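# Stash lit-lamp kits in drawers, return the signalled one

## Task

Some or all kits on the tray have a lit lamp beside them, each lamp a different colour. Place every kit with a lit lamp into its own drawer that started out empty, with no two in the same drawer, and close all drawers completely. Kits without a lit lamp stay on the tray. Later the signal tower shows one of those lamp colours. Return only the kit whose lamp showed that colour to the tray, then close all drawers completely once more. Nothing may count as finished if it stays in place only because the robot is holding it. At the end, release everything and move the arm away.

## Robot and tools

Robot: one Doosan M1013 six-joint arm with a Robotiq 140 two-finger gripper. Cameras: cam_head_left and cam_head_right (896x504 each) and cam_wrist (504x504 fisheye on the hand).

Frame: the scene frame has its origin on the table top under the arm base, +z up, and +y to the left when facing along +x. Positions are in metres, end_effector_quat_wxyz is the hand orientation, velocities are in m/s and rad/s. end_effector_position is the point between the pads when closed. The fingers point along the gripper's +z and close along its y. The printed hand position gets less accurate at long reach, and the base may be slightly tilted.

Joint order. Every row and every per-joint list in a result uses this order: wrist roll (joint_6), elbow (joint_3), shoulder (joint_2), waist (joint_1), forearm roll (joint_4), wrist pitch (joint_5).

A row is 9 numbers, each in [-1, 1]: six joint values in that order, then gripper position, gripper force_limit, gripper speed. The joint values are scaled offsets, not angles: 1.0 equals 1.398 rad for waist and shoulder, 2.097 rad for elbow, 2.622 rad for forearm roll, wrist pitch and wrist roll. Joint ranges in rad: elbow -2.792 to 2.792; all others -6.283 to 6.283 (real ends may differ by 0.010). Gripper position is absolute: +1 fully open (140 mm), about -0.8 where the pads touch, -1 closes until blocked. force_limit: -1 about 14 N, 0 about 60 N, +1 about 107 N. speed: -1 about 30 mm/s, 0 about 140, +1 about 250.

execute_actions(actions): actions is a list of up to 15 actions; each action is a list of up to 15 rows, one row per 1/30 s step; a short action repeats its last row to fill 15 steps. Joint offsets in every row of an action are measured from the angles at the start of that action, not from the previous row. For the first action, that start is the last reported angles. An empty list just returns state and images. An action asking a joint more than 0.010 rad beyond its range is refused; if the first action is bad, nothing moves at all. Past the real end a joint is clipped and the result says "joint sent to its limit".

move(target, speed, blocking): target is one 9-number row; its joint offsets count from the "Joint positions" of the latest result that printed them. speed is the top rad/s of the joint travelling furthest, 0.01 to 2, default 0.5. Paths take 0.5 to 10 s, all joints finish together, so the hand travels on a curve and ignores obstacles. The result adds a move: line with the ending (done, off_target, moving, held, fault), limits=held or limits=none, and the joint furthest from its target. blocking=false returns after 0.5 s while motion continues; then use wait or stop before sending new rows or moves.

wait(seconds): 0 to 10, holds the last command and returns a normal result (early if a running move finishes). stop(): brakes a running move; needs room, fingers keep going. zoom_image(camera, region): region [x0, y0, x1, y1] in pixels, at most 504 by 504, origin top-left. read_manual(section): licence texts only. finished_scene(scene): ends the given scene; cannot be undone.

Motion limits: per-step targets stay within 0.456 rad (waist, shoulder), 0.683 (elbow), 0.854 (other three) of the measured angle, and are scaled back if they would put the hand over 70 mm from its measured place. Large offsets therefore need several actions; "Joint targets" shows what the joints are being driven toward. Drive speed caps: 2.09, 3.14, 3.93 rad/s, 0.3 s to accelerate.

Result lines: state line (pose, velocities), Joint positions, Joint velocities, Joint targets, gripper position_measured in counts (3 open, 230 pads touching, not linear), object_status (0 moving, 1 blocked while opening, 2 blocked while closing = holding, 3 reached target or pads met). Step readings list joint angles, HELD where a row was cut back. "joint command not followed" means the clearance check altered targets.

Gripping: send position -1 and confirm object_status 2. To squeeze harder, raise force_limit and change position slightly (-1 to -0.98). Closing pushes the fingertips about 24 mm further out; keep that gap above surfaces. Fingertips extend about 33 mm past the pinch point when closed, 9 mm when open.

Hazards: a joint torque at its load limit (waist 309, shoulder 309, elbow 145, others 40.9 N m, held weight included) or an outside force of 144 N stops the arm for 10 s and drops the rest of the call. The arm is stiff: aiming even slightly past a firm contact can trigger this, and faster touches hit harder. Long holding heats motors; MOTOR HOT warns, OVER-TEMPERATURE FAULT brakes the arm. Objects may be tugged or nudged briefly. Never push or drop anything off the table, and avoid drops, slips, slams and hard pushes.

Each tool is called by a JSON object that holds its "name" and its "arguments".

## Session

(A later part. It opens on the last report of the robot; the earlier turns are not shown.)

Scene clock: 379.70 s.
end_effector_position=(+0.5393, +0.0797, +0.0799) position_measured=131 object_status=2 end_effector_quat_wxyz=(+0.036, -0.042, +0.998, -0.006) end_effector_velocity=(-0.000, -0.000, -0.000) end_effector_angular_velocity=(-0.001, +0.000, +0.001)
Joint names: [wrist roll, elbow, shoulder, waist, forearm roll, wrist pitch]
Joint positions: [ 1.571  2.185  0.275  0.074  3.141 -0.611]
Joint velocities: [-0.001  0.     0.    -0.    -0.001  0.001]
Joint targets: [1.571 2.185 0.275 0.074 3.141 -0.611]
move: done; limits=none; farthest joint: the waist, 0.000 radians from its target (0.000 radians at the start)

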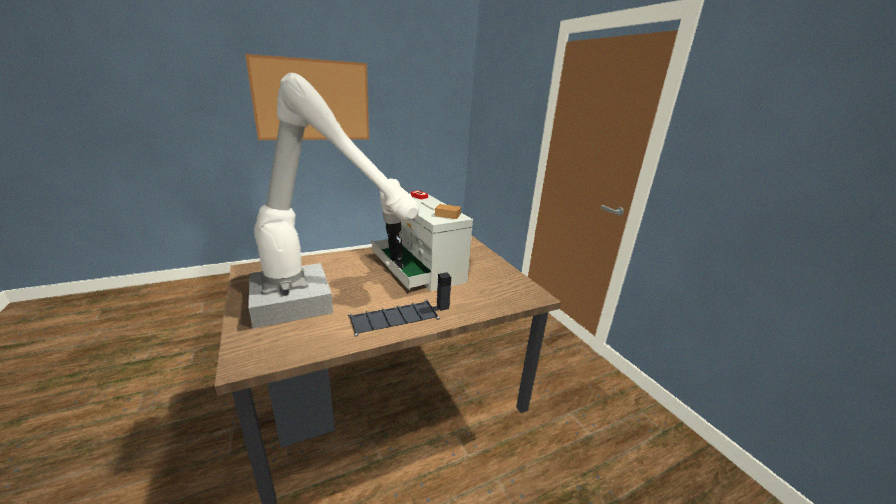

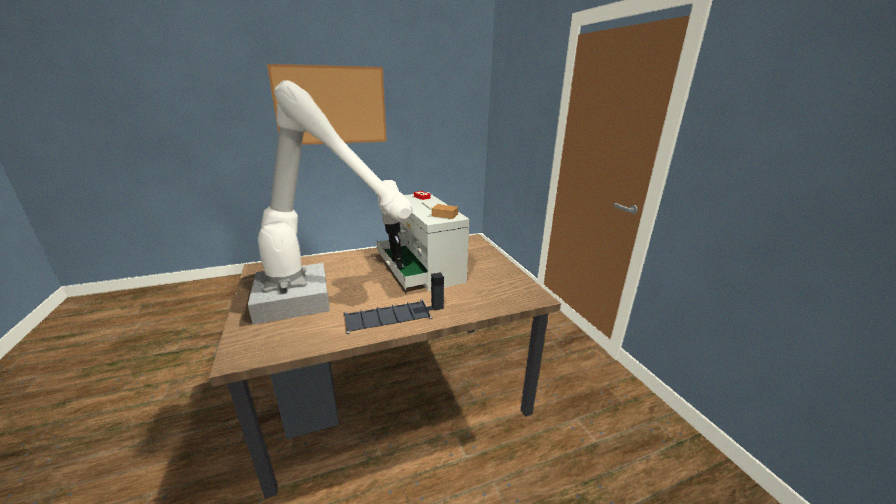

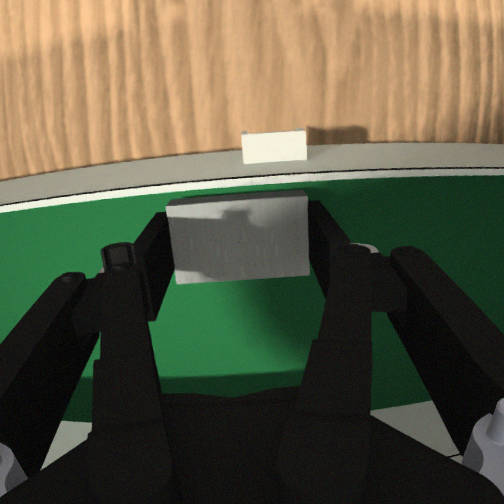

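{"name": "move", "arguments": {"target": [0,0.0015,0.0061,0,0,0.0044,-1,-0.3,0], "speed": 0.03}}

{"name": "move", "arguments": {"target": [0,0,0,0,0,0,0.3,-0.3,-0.3]}}

{"name": "move", "arguments": {"target": [0,-0.0459,-0.119,0,0,-0.1001,0.3,-0.3,0], "speed": 0.4}}

Scene clock: 385.53 s.
end_effector_position=(+0.5392, +0.0796, +0.0743) position_measured=131 object_status=2 end_effector_quat_wxyz=(+0.036, -0.042, +0.998, -0.006) end_effector_velocity=(+0.000, -0.000, -0.000) end_effector_angular_velocity=(+0.000, -0.001, -0.001)
Joint names: [wrist roll, elbow, shoulder, waist, forearm roll, wrist pitch]
Joint positions: [ 1.571  2.188  0.284  0.074  3.141 -0.6  ]
Joint velocities: [ 0.     0.     0.    -0.     0.     0.001]
Joint targets: [1.571 2.188 0.284 0.074 3.141 -0.600]
move: done; limits=none; farthest joint: the waist, 0.000 radians from its target (0.000 radians at the start)

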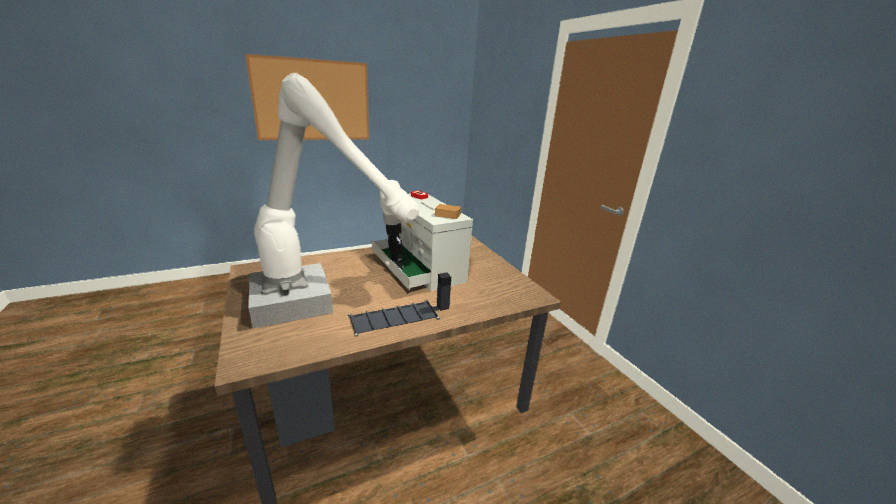

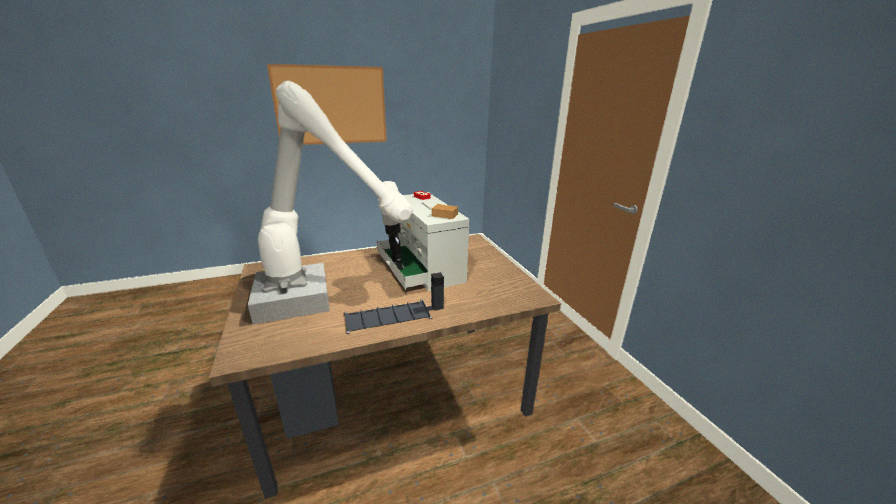

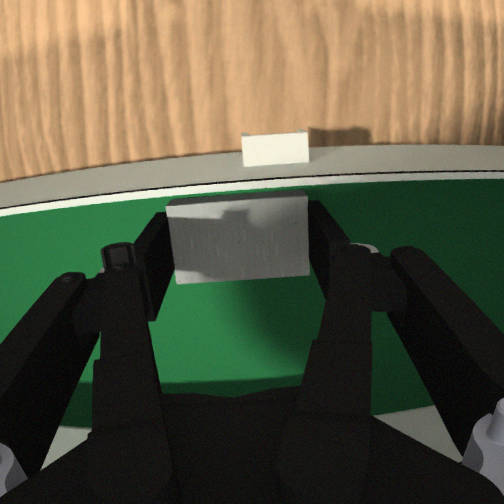

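Scene clock: 386.03 s.
end_effector_position=(+0.5392, +0.0796, +0.0743) position_measured=91 object_status=3 end_effector_quat_wxyz=(+0.036, -0.042, +0.998, -0.006) end_effector_velocity=(+0.000, +0.000, +0.000) end_effector_angular_velocity=(+0.000, -0.001, -0.000)
Joint names: [wrist roll, elbow, shoulder, waist, forearm roll, wrist pitch]
Joint positions: [ 1.571  2.188  0.284  0.074  3.141 -0.6  ]
Joint velocities: [-0.    -0.    -0.    -0.     0.001  0.001]
Joint targets: [1.571 2.188 0.284 0.074 3.141 -0.600]
move: done; limits=none; farthest joint: the waist, 0.000 radians from its target (0.000 radians at the start)

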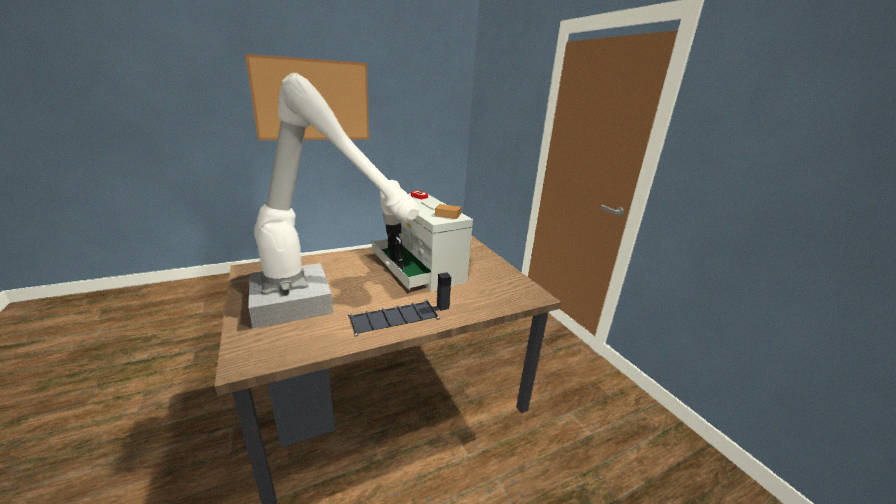

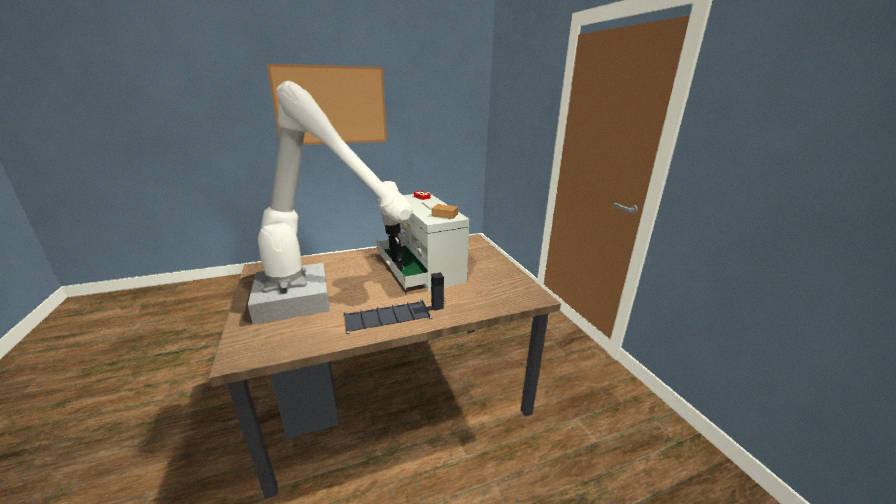

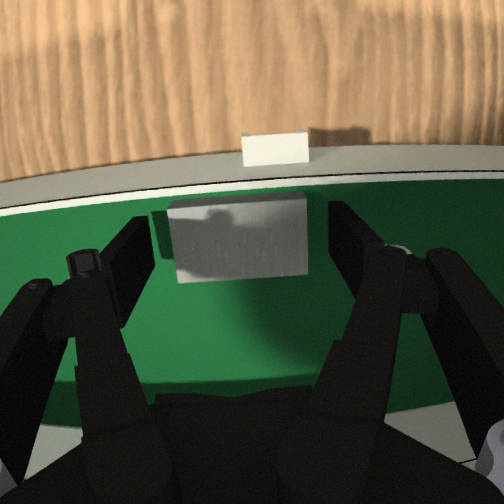

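Scene clock: 387.13 s.
end_effector_position=(+0.5400, +0.0815, +0.1999) position_measured=91 object_status=3 end_effector_quat_wxyz=(+0.036, -0.042, +0.998, -0.006) end_effector_velocity=(+0.000, -0.000, -0.000) end_effector_angular_velocity=(+0.000, +0.000, -0.001)
Joint names: [wrist roll, elbow, shoulder, waist, forearm roll, wrist pitch]
Joint positions: [ 1.571  2.092  0.117  0.074  3.141 -0.862]
Joint velocities: [ 0. -0.  0. -0.  0. -0.]
Joint targets: [1.571 2.092 0.117 0.074 3.141 -0.862]
move: done; limits=none; farthest joint: the waist, 0.000 radians from its target (0.000 radians at the start)

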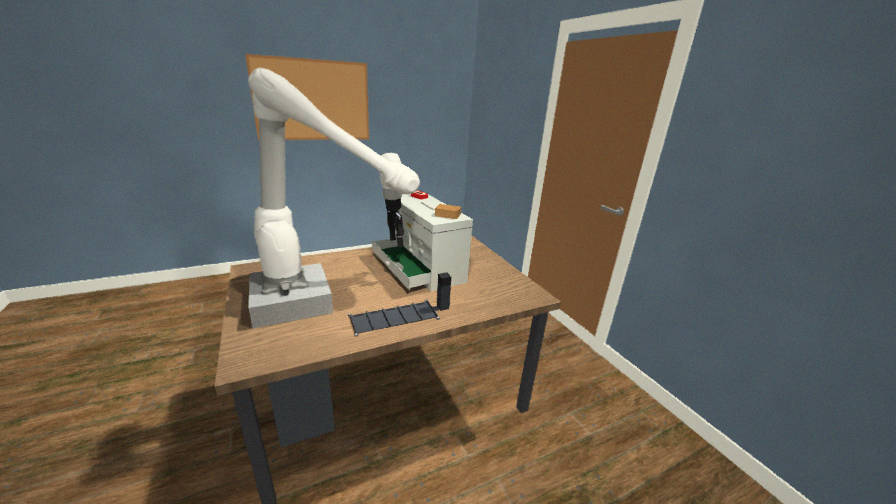

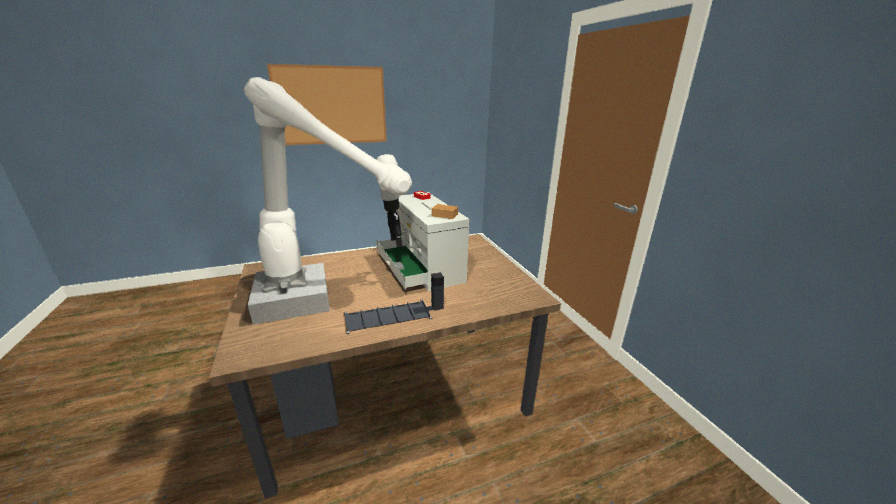

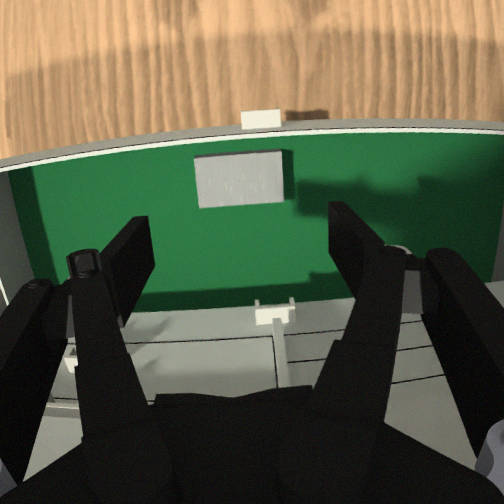

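{"name": "move", "arguments": {"target": [-0.0248,0.2408,-0.2725,0.0536,-0.1484,0.3387,0.3,-0.3,0], "speed": 0.9}}

{"name": "move", "arguments": {"target": [0,0.0296,0,0,-0.9996,0,0.3,-0.3,0], "speed": 2}}

{"name": "move", "arguments": {"target": [0,0.0095,0.2861,0,0,-0.1526,0.3,-0.3,0], "speed": 0.4}}

Scene clock: 391.67 s.
end_effector_position=(+0.4763, +0.1165, +0.2370) position_measured=91 object_status=3 end_effector_quat_wxyz=(+0.399, -0.280, +0.871, -0.061) end_effector_velocity=(-0.000, +0.000, +0.000) end_effector_angular_velocity=(+0.000, -0.001, +0.001)
Joint names: [wrist roll, elbow, shoulder, waist, forearm roll, wrist pitch]
Joint positions: [ 1.506  2.597 -0.264  0.149  2.752  0.026]
Joint velocities: [ 0.     0.    -0.     0.    -0.     0.001]
Joint targets: [1.506 2.597 -0.264 0.149 2.752 0.026]
move: done; limits=none; farthest joint: the waist, 0.000 radians from its target (0.075 radians at the start)

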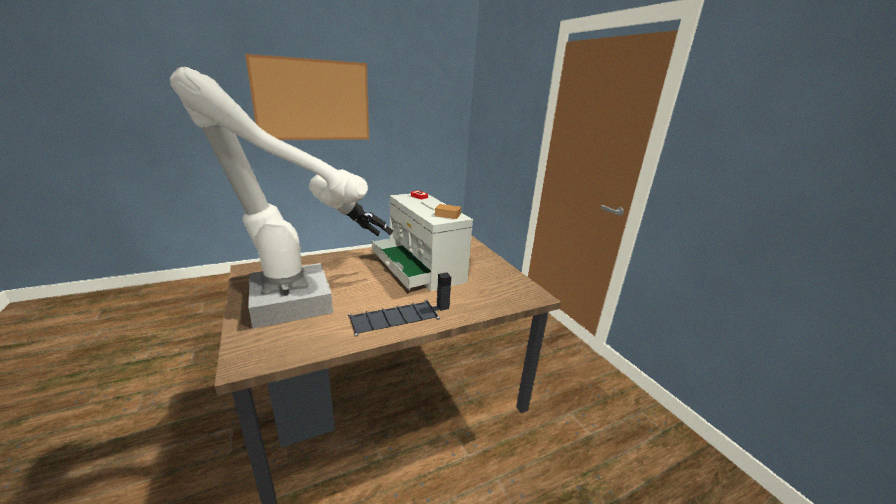

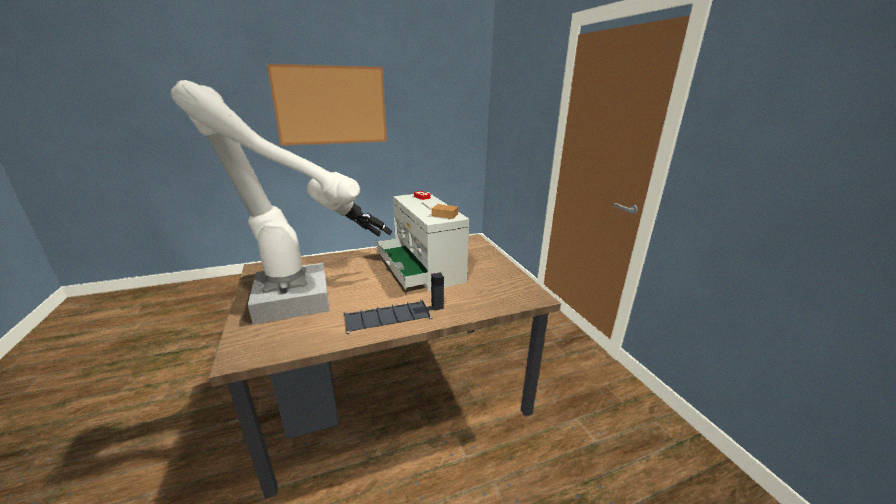

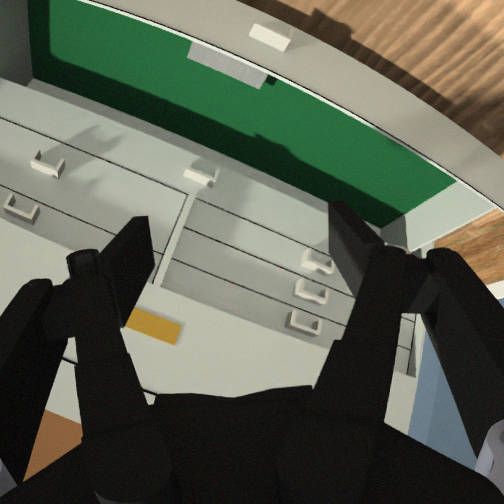

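Scene clock: 393.73 s.
end_effector_position=(+0.4263, +0.1056, +0.1869) position_measured=91 object_status=3 end_effector_quat_wxyz=(-0.035, +0.935, +0.046, +0.351) end_effector_velocity=(+0.000, -0.000, -0.000) end_effector_angular_velocity=(+0.001, +0.000, -0.001)
Joint names: [wrist roll, elbow, shoulder, waist, forearm roll, wrist pitch]
Joint positions: [ 1.506  2.659 -0.264  0.149  0.132  0.026]
Joint velocities: [ 0.001  0.     0.    -0.    -0.    -0.   ]
Joint targets: [1.506 2.659 -0.264 0.149 0.132 0.026]
move: done; limits=none; farthest joint: the waist, 0.000 radians from its target (0.000 radians at the start)

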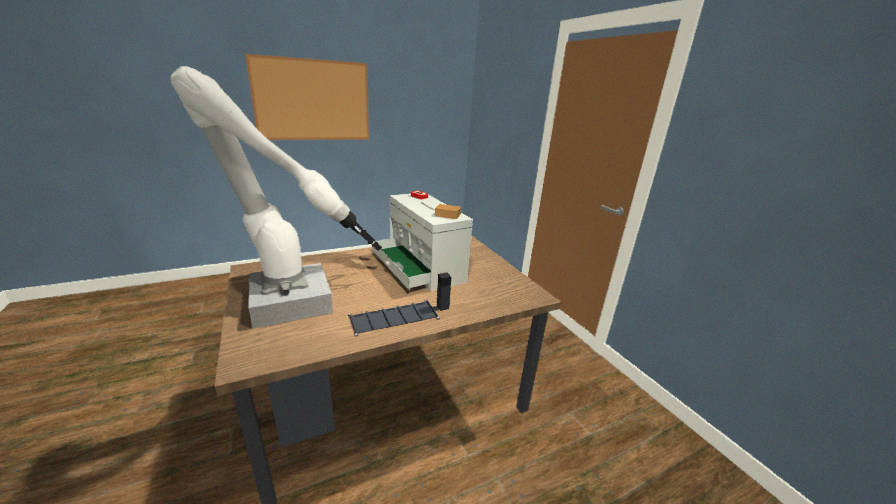

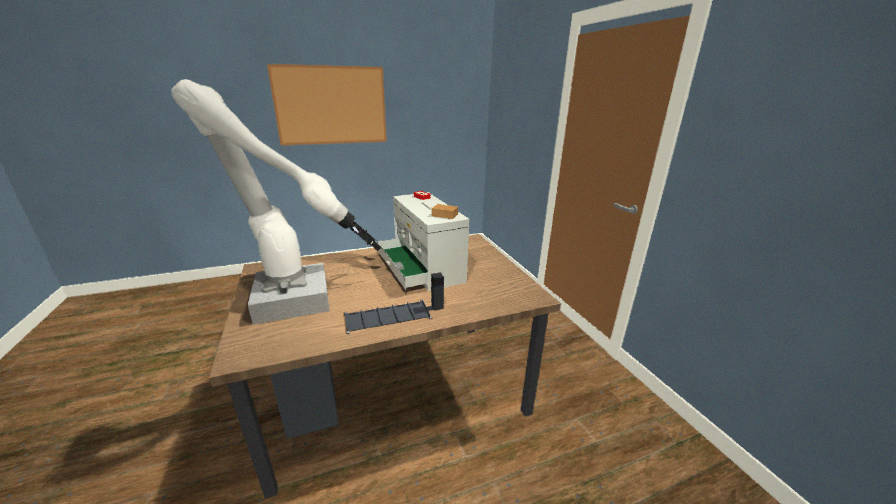

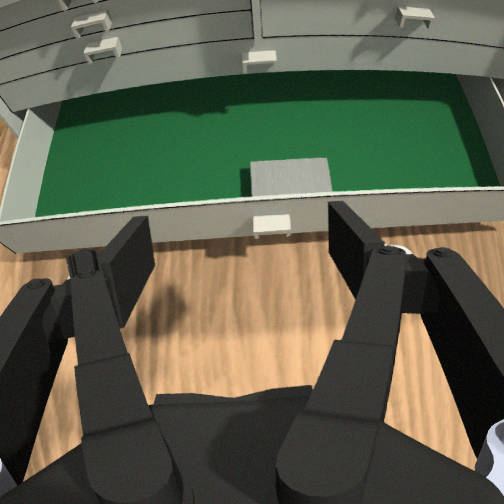

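Scene clock: 395.17 s.
end_effector_position=(+0.4683, +0.0934, +0.0790) position_measured=91 object_status=3 end_effector_quat_wxyz=(-0.008, +0.938, +0.041, +0.343) end_effector_velocity=(+0.000, +0.000, -0.000) end_effector_angular_velocity=(+0.001, -0.000, -0.001)
Joint names: [wrist roll, elbow, shoulder, waist, forearm roll, wrist pitch]
Joint positions: [ 1.506  2.679  0.136  0.149  0.132 -0.374]
Joint velocities: [ 0.001  0.     0.001  0.     0.    -0.002]
Joint targets: [1.506 2.679 0.136 0.149 0.132 -0.374]
move: done; limits=none; farthest joint: the waist, 0.000 radians from its target (0.000 radians at the start)

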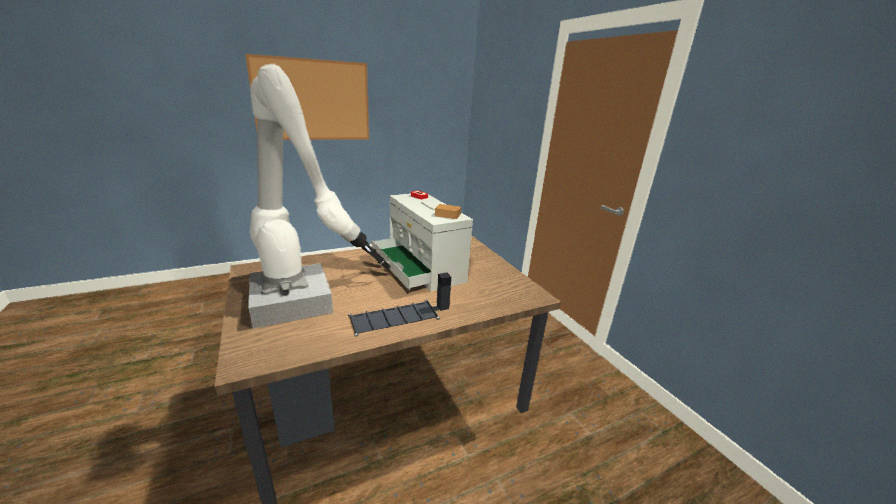

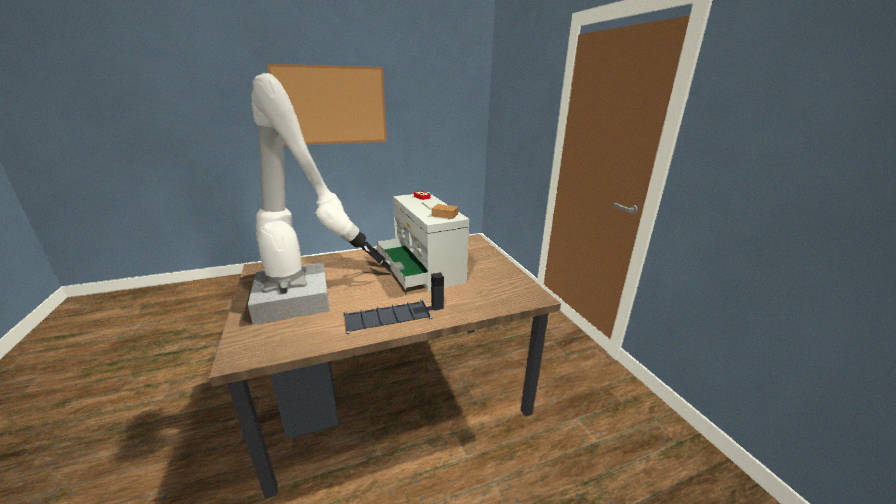

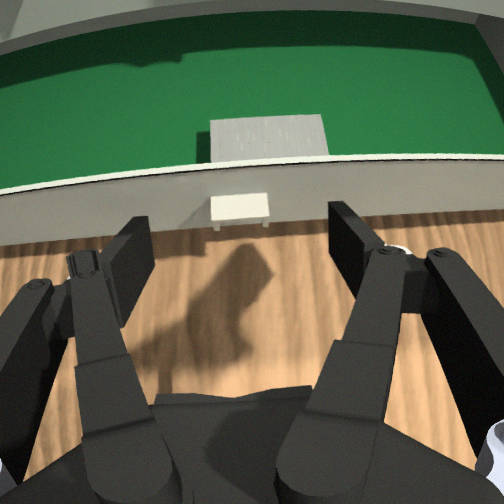

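{"name": "move", "arguments": {"target": [-0.0023,-0.107,0.099,-0.018,-0.0071,0.0333,-0.1,-0.3,0], "speed": 0.18}}

{"name": "move", "arguments": {"target": [0,-0.0036,0.0031,-0.0004,0,0.0013,-0.1,-0.3,0], "speed": 0.03}}

{"name": "move", "arguments": {"target": [0.002,0.058,-0.051,0.0075,0.0016,-0.019,-0.1,-0.3,0], "speed": 0.3}}

{"name": "wait", "arguments": {"seconds": 7}}

Scene clock: 400.13 s.
end_effector_position=(+0.5974, +0.1041, +0.0787) position_measured=141 object_status=3 end_effector_quat_wxyz=(-0.008, +0.939, +0.042, +0.342) end_effector_velocity=(+0.000, -0.000, -0.001) end_effector_angular_velocity=(+0.001, +0.002, -0.001)
Joint names: [wrist roll, elbow, shoulder, waist, forearm roll, wrist pitch]
Joint positions: [ 1.5    2.454  0.275  0.124  0.113 -0.287]
Joint velocities: [ 0.001 -0.001  0.001 -0.     0.     0.001]
Joint targets: [1.500 2.454 0.275 0.124 0.113 -0.287]
move: done; limits=none; farthest joint: the waist, 0.000 radians from its target (0.025 radians at the start)

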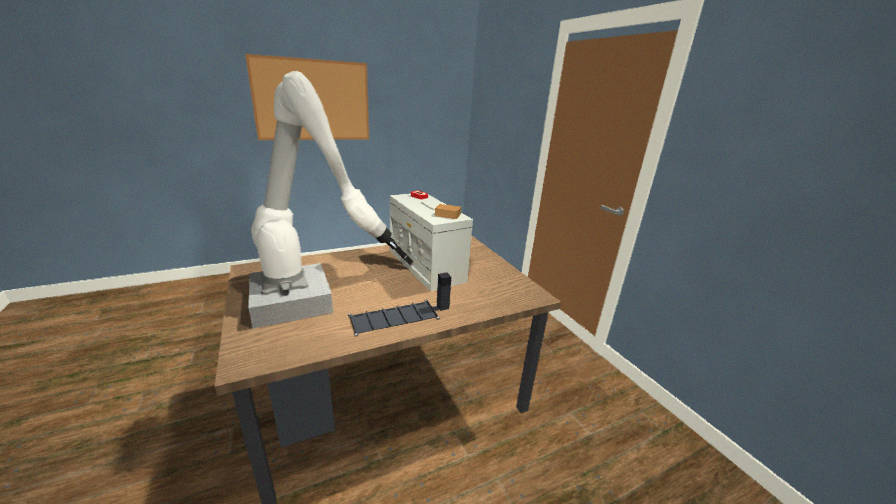

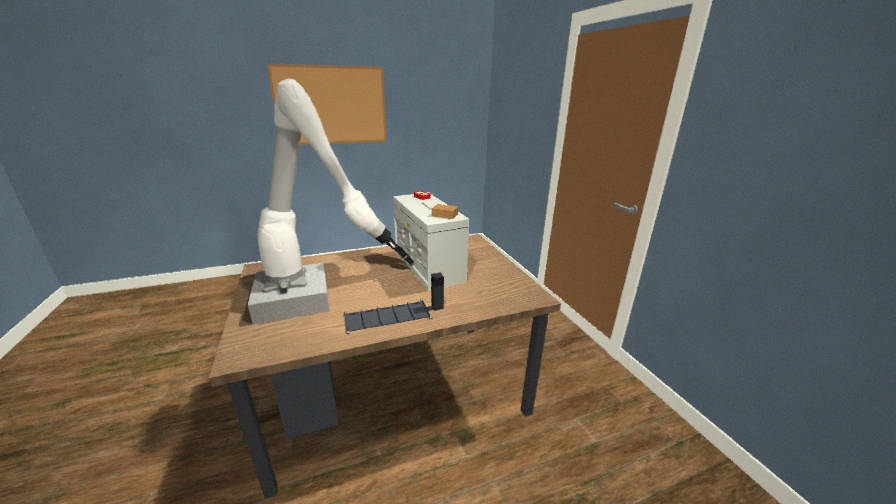

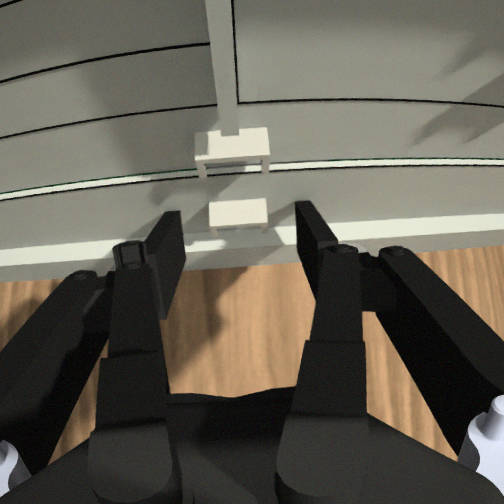

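Scene clock: 400.83 s.
end_effector_position=(+0.6016, +0.1044, +0.0787) position_measured=141 object_status=3 end_effector_quat_wxyz=(-0.008, +0.939, +0.042, +0.342) end_effector_velocity=(+0.001, +0.000, +0.001) end_effector_angular_velocity=(+0.001, -0.003, -0.001)
Joint names: [wrist roll, elbow, shoulder, waist, forearm roll, wrist pitch]
Joint positions: [ 1.5    2.447  0.279  0.123  0.113 -0.284]
Joint velocities: [ 0.    -0.001 -0.     0.     0.001 -0.002]
Joint targets: [1.500 2.447 0.279 0.123 0.113 -0.284]
move: done; limits=none; farthest joint: the waist, 0.000 radians from its target (0.000 radians at the start)

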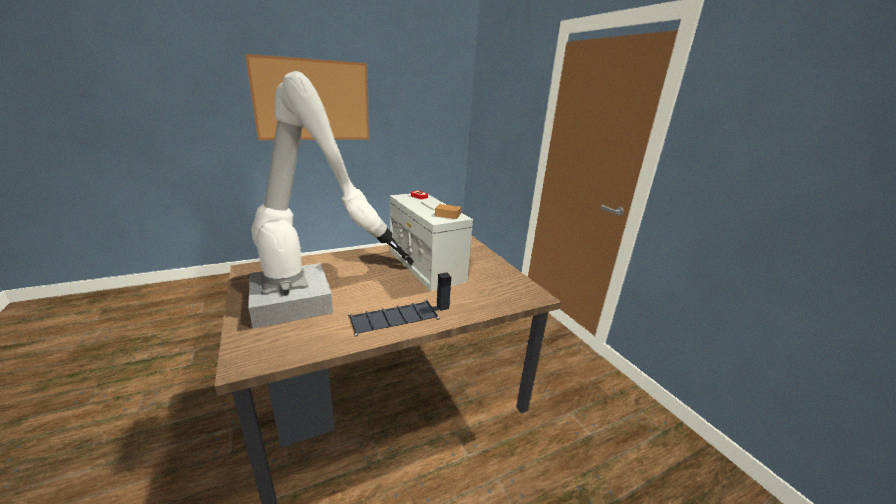

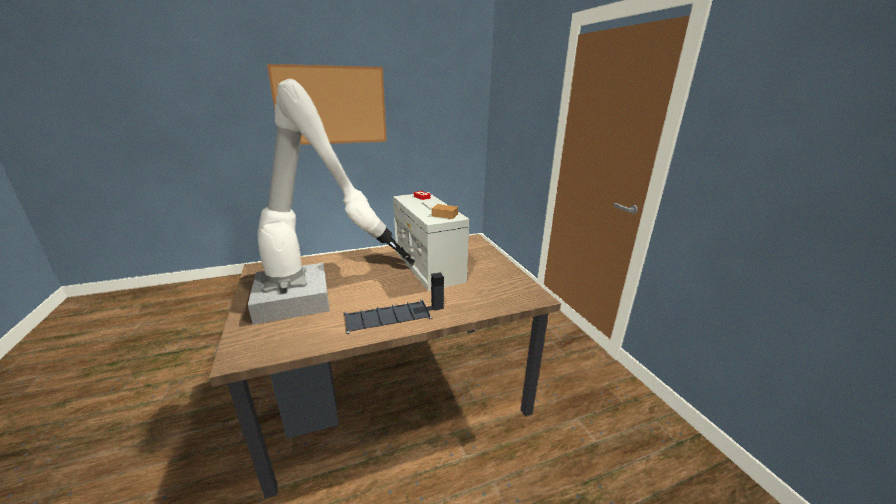

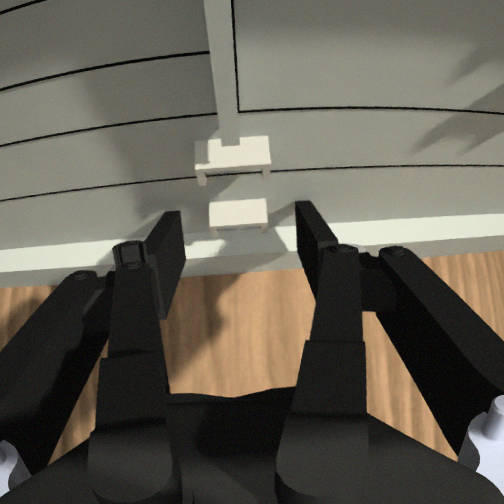

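Scene clock: 401.63 s.
end_effector_position=(+0.5323, +0.0986, +0.0784) position_measured=141 object_status=3 end_effector_quat_wxyz=(-0.008, +0.939, +0.042, +0.342) end_effector_velocity=(-0.000, -0.000, -0.000) end_effector_angular_velocity=(-0.001, -0.000, +0.001)
Joint names: [wrist roll, elbow, shoulder, waist, forearm roll, wrist pitch]
Joint positions: [ 1.506  2.568  0.208  0.134  0.118 -0.334]
Joint velocities: [-0.002  0.001 -0.     0.     0.    -0.001]
Joint targets: [1.506 2.568 0.208 0.134 0.118 -0.334]
move: done; limits=none; farthest joint: the waist, 0.000 radians from its target (0.010 radians at the start)

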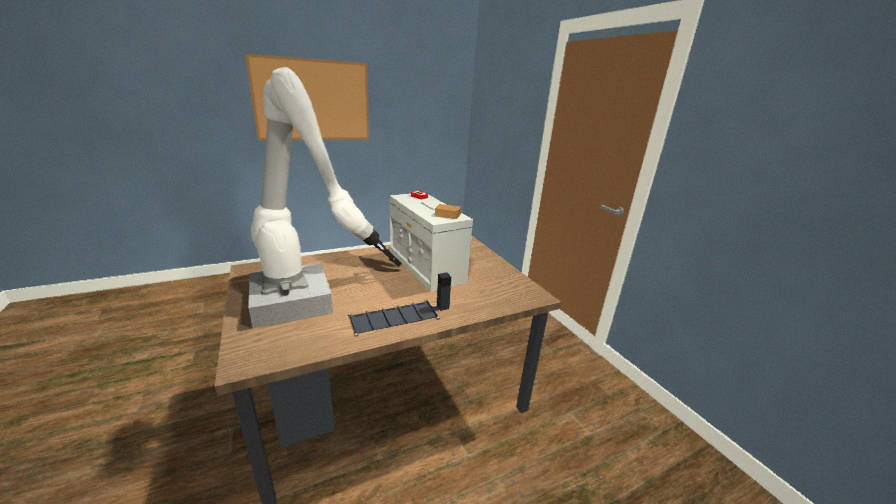

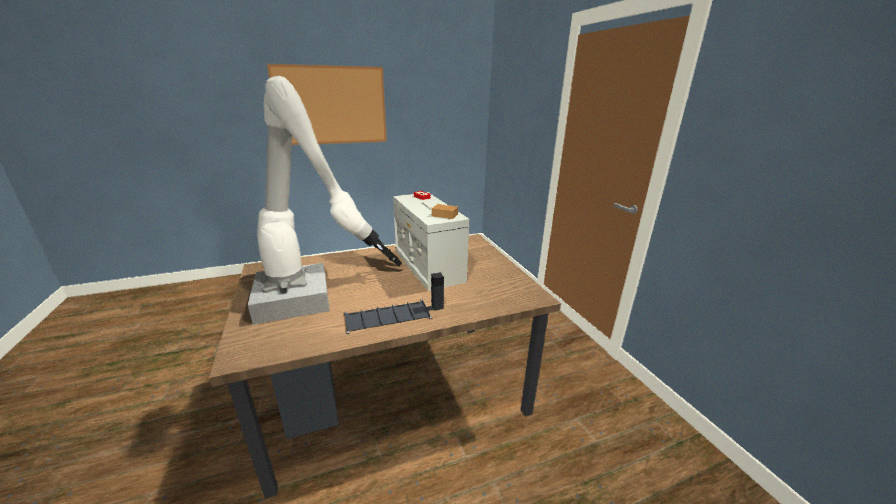

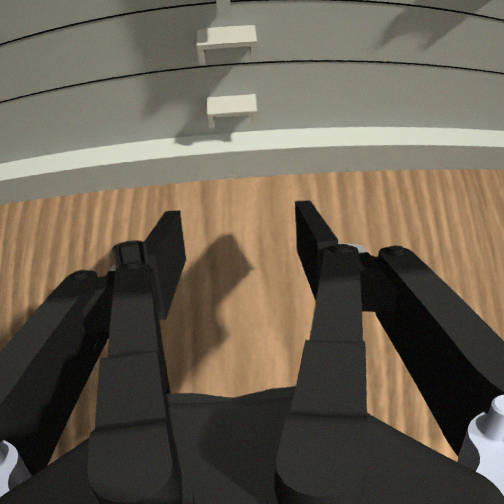

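Scene clock: 408.63 s.
end_effector_position=(+0.5323, +0.0986, +0.0785) position_measured=141 object_status=3 end_effector_quat_wxyz=(-0.008, +0.939, +0.042, +0.342) end_effector_velocity=(-0.000, -0.000, +0.000) end_effector_angular_velocity=(+0.001, +0.000, -0.002)
Joint names: [wrist roll, elbow, shoulder, waist, forearm roll, wrist pitch]
Joint positions: [ 1.506  2.568  0.208  0.134  0.118 -0.334]
Joint velocities: [ 0.002 -0.    -0.    -0.     0.001  0.   ]
Joint targets: [1.506 2.568 0.208 0.134 0.118 -0.334]
wait: 7.00 s; at rest by 0.17 s

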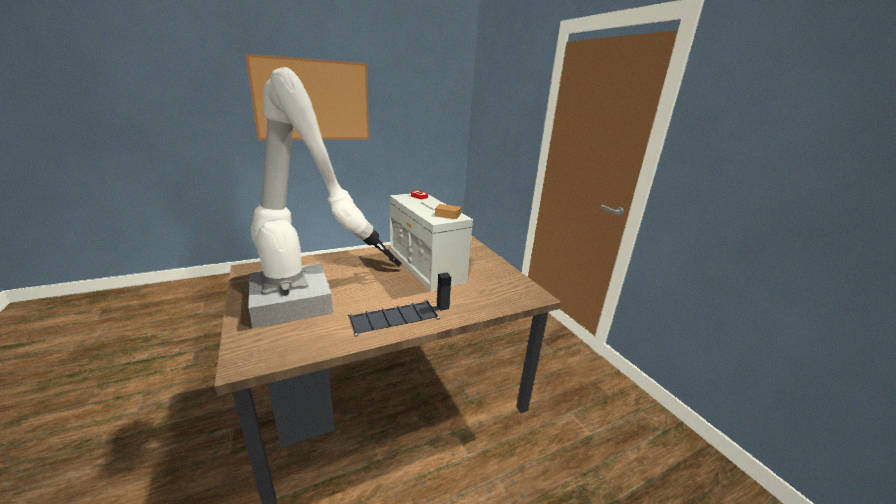

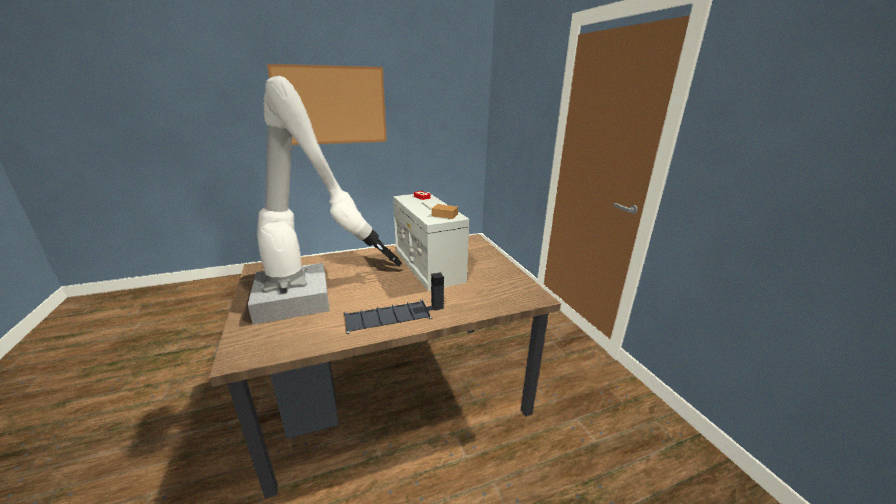

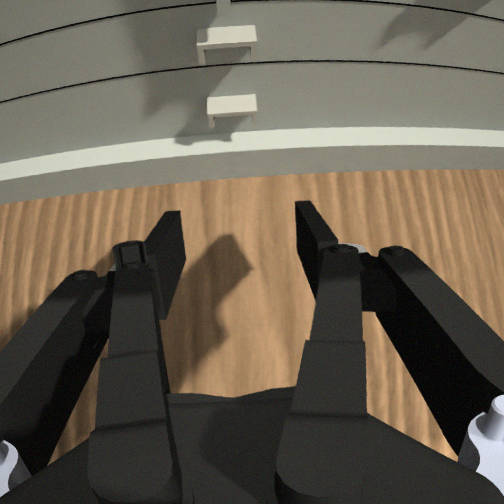

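{"name": "wait", "arguments": {"seconds": 6}}

{"name": "zoom_image", "arguments": {"camera": "cam_head_left", "region": [370,185,490,315]}}

Scene clock: 416.33 s.
end_effector_position=(+0.5323, +0.0986, +0.0785) position_measured=141 object_status=3 end_effector_quat_wxyz=(-0.008, +0.939, +0.042, +0.342) end_effector_velocity=(+0.000, -0.000, +0.000) end_effector_angular_velocity=(-0.001, -0.000, +0.001)
Joint names: [wrist roll, elbow, shoulder, waist, forearm roll, wrist pitch]
Joint positions: [ 1.506  2.568  0.208  0.134  0.118 -0.334]
Joint velocities: [-0.001  0.    -0.    -0.    -0.001 -0.   ]
Joint targets: [1.506 2.568 0.208 0.134 0.118 -0.334]
wait: 6.00 s; at rest from the start

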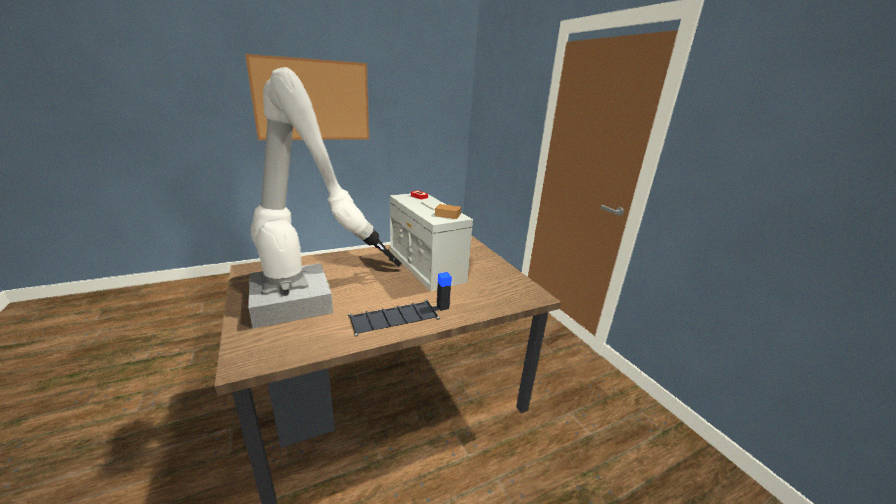

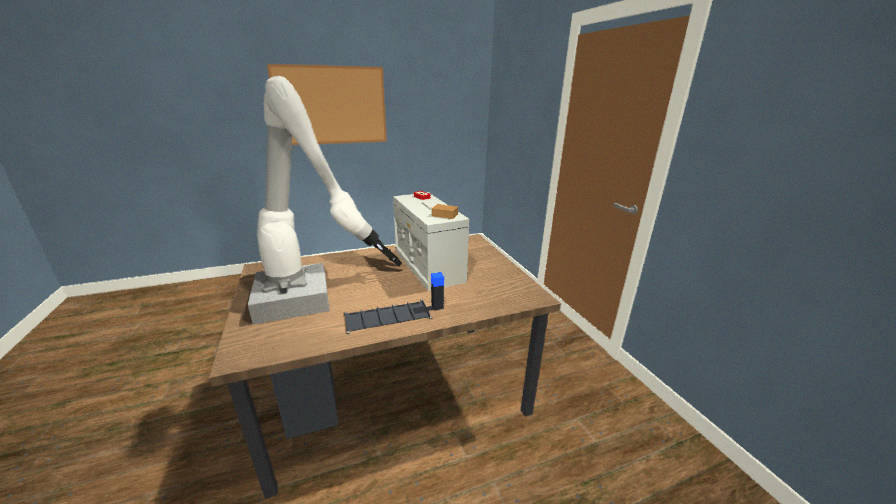

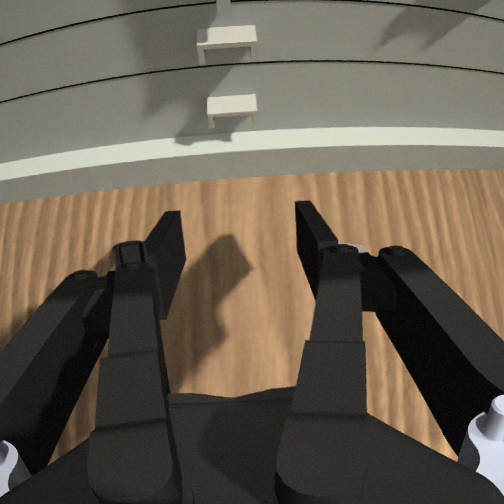

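Region (370, 185, 490, 315) of cam_head_left's 896x504 image, scaled by 3.877, with more detail than that image has; it fills the left 465 columns of this view, and the rest is white.

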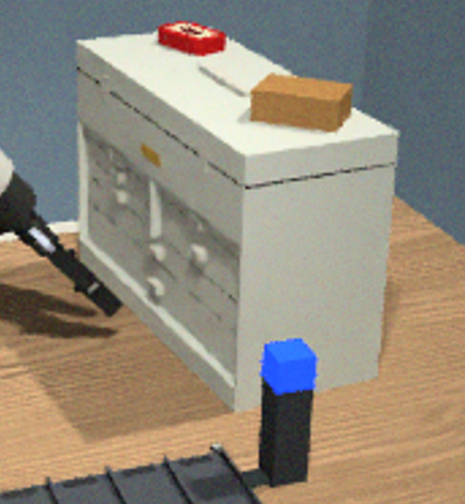

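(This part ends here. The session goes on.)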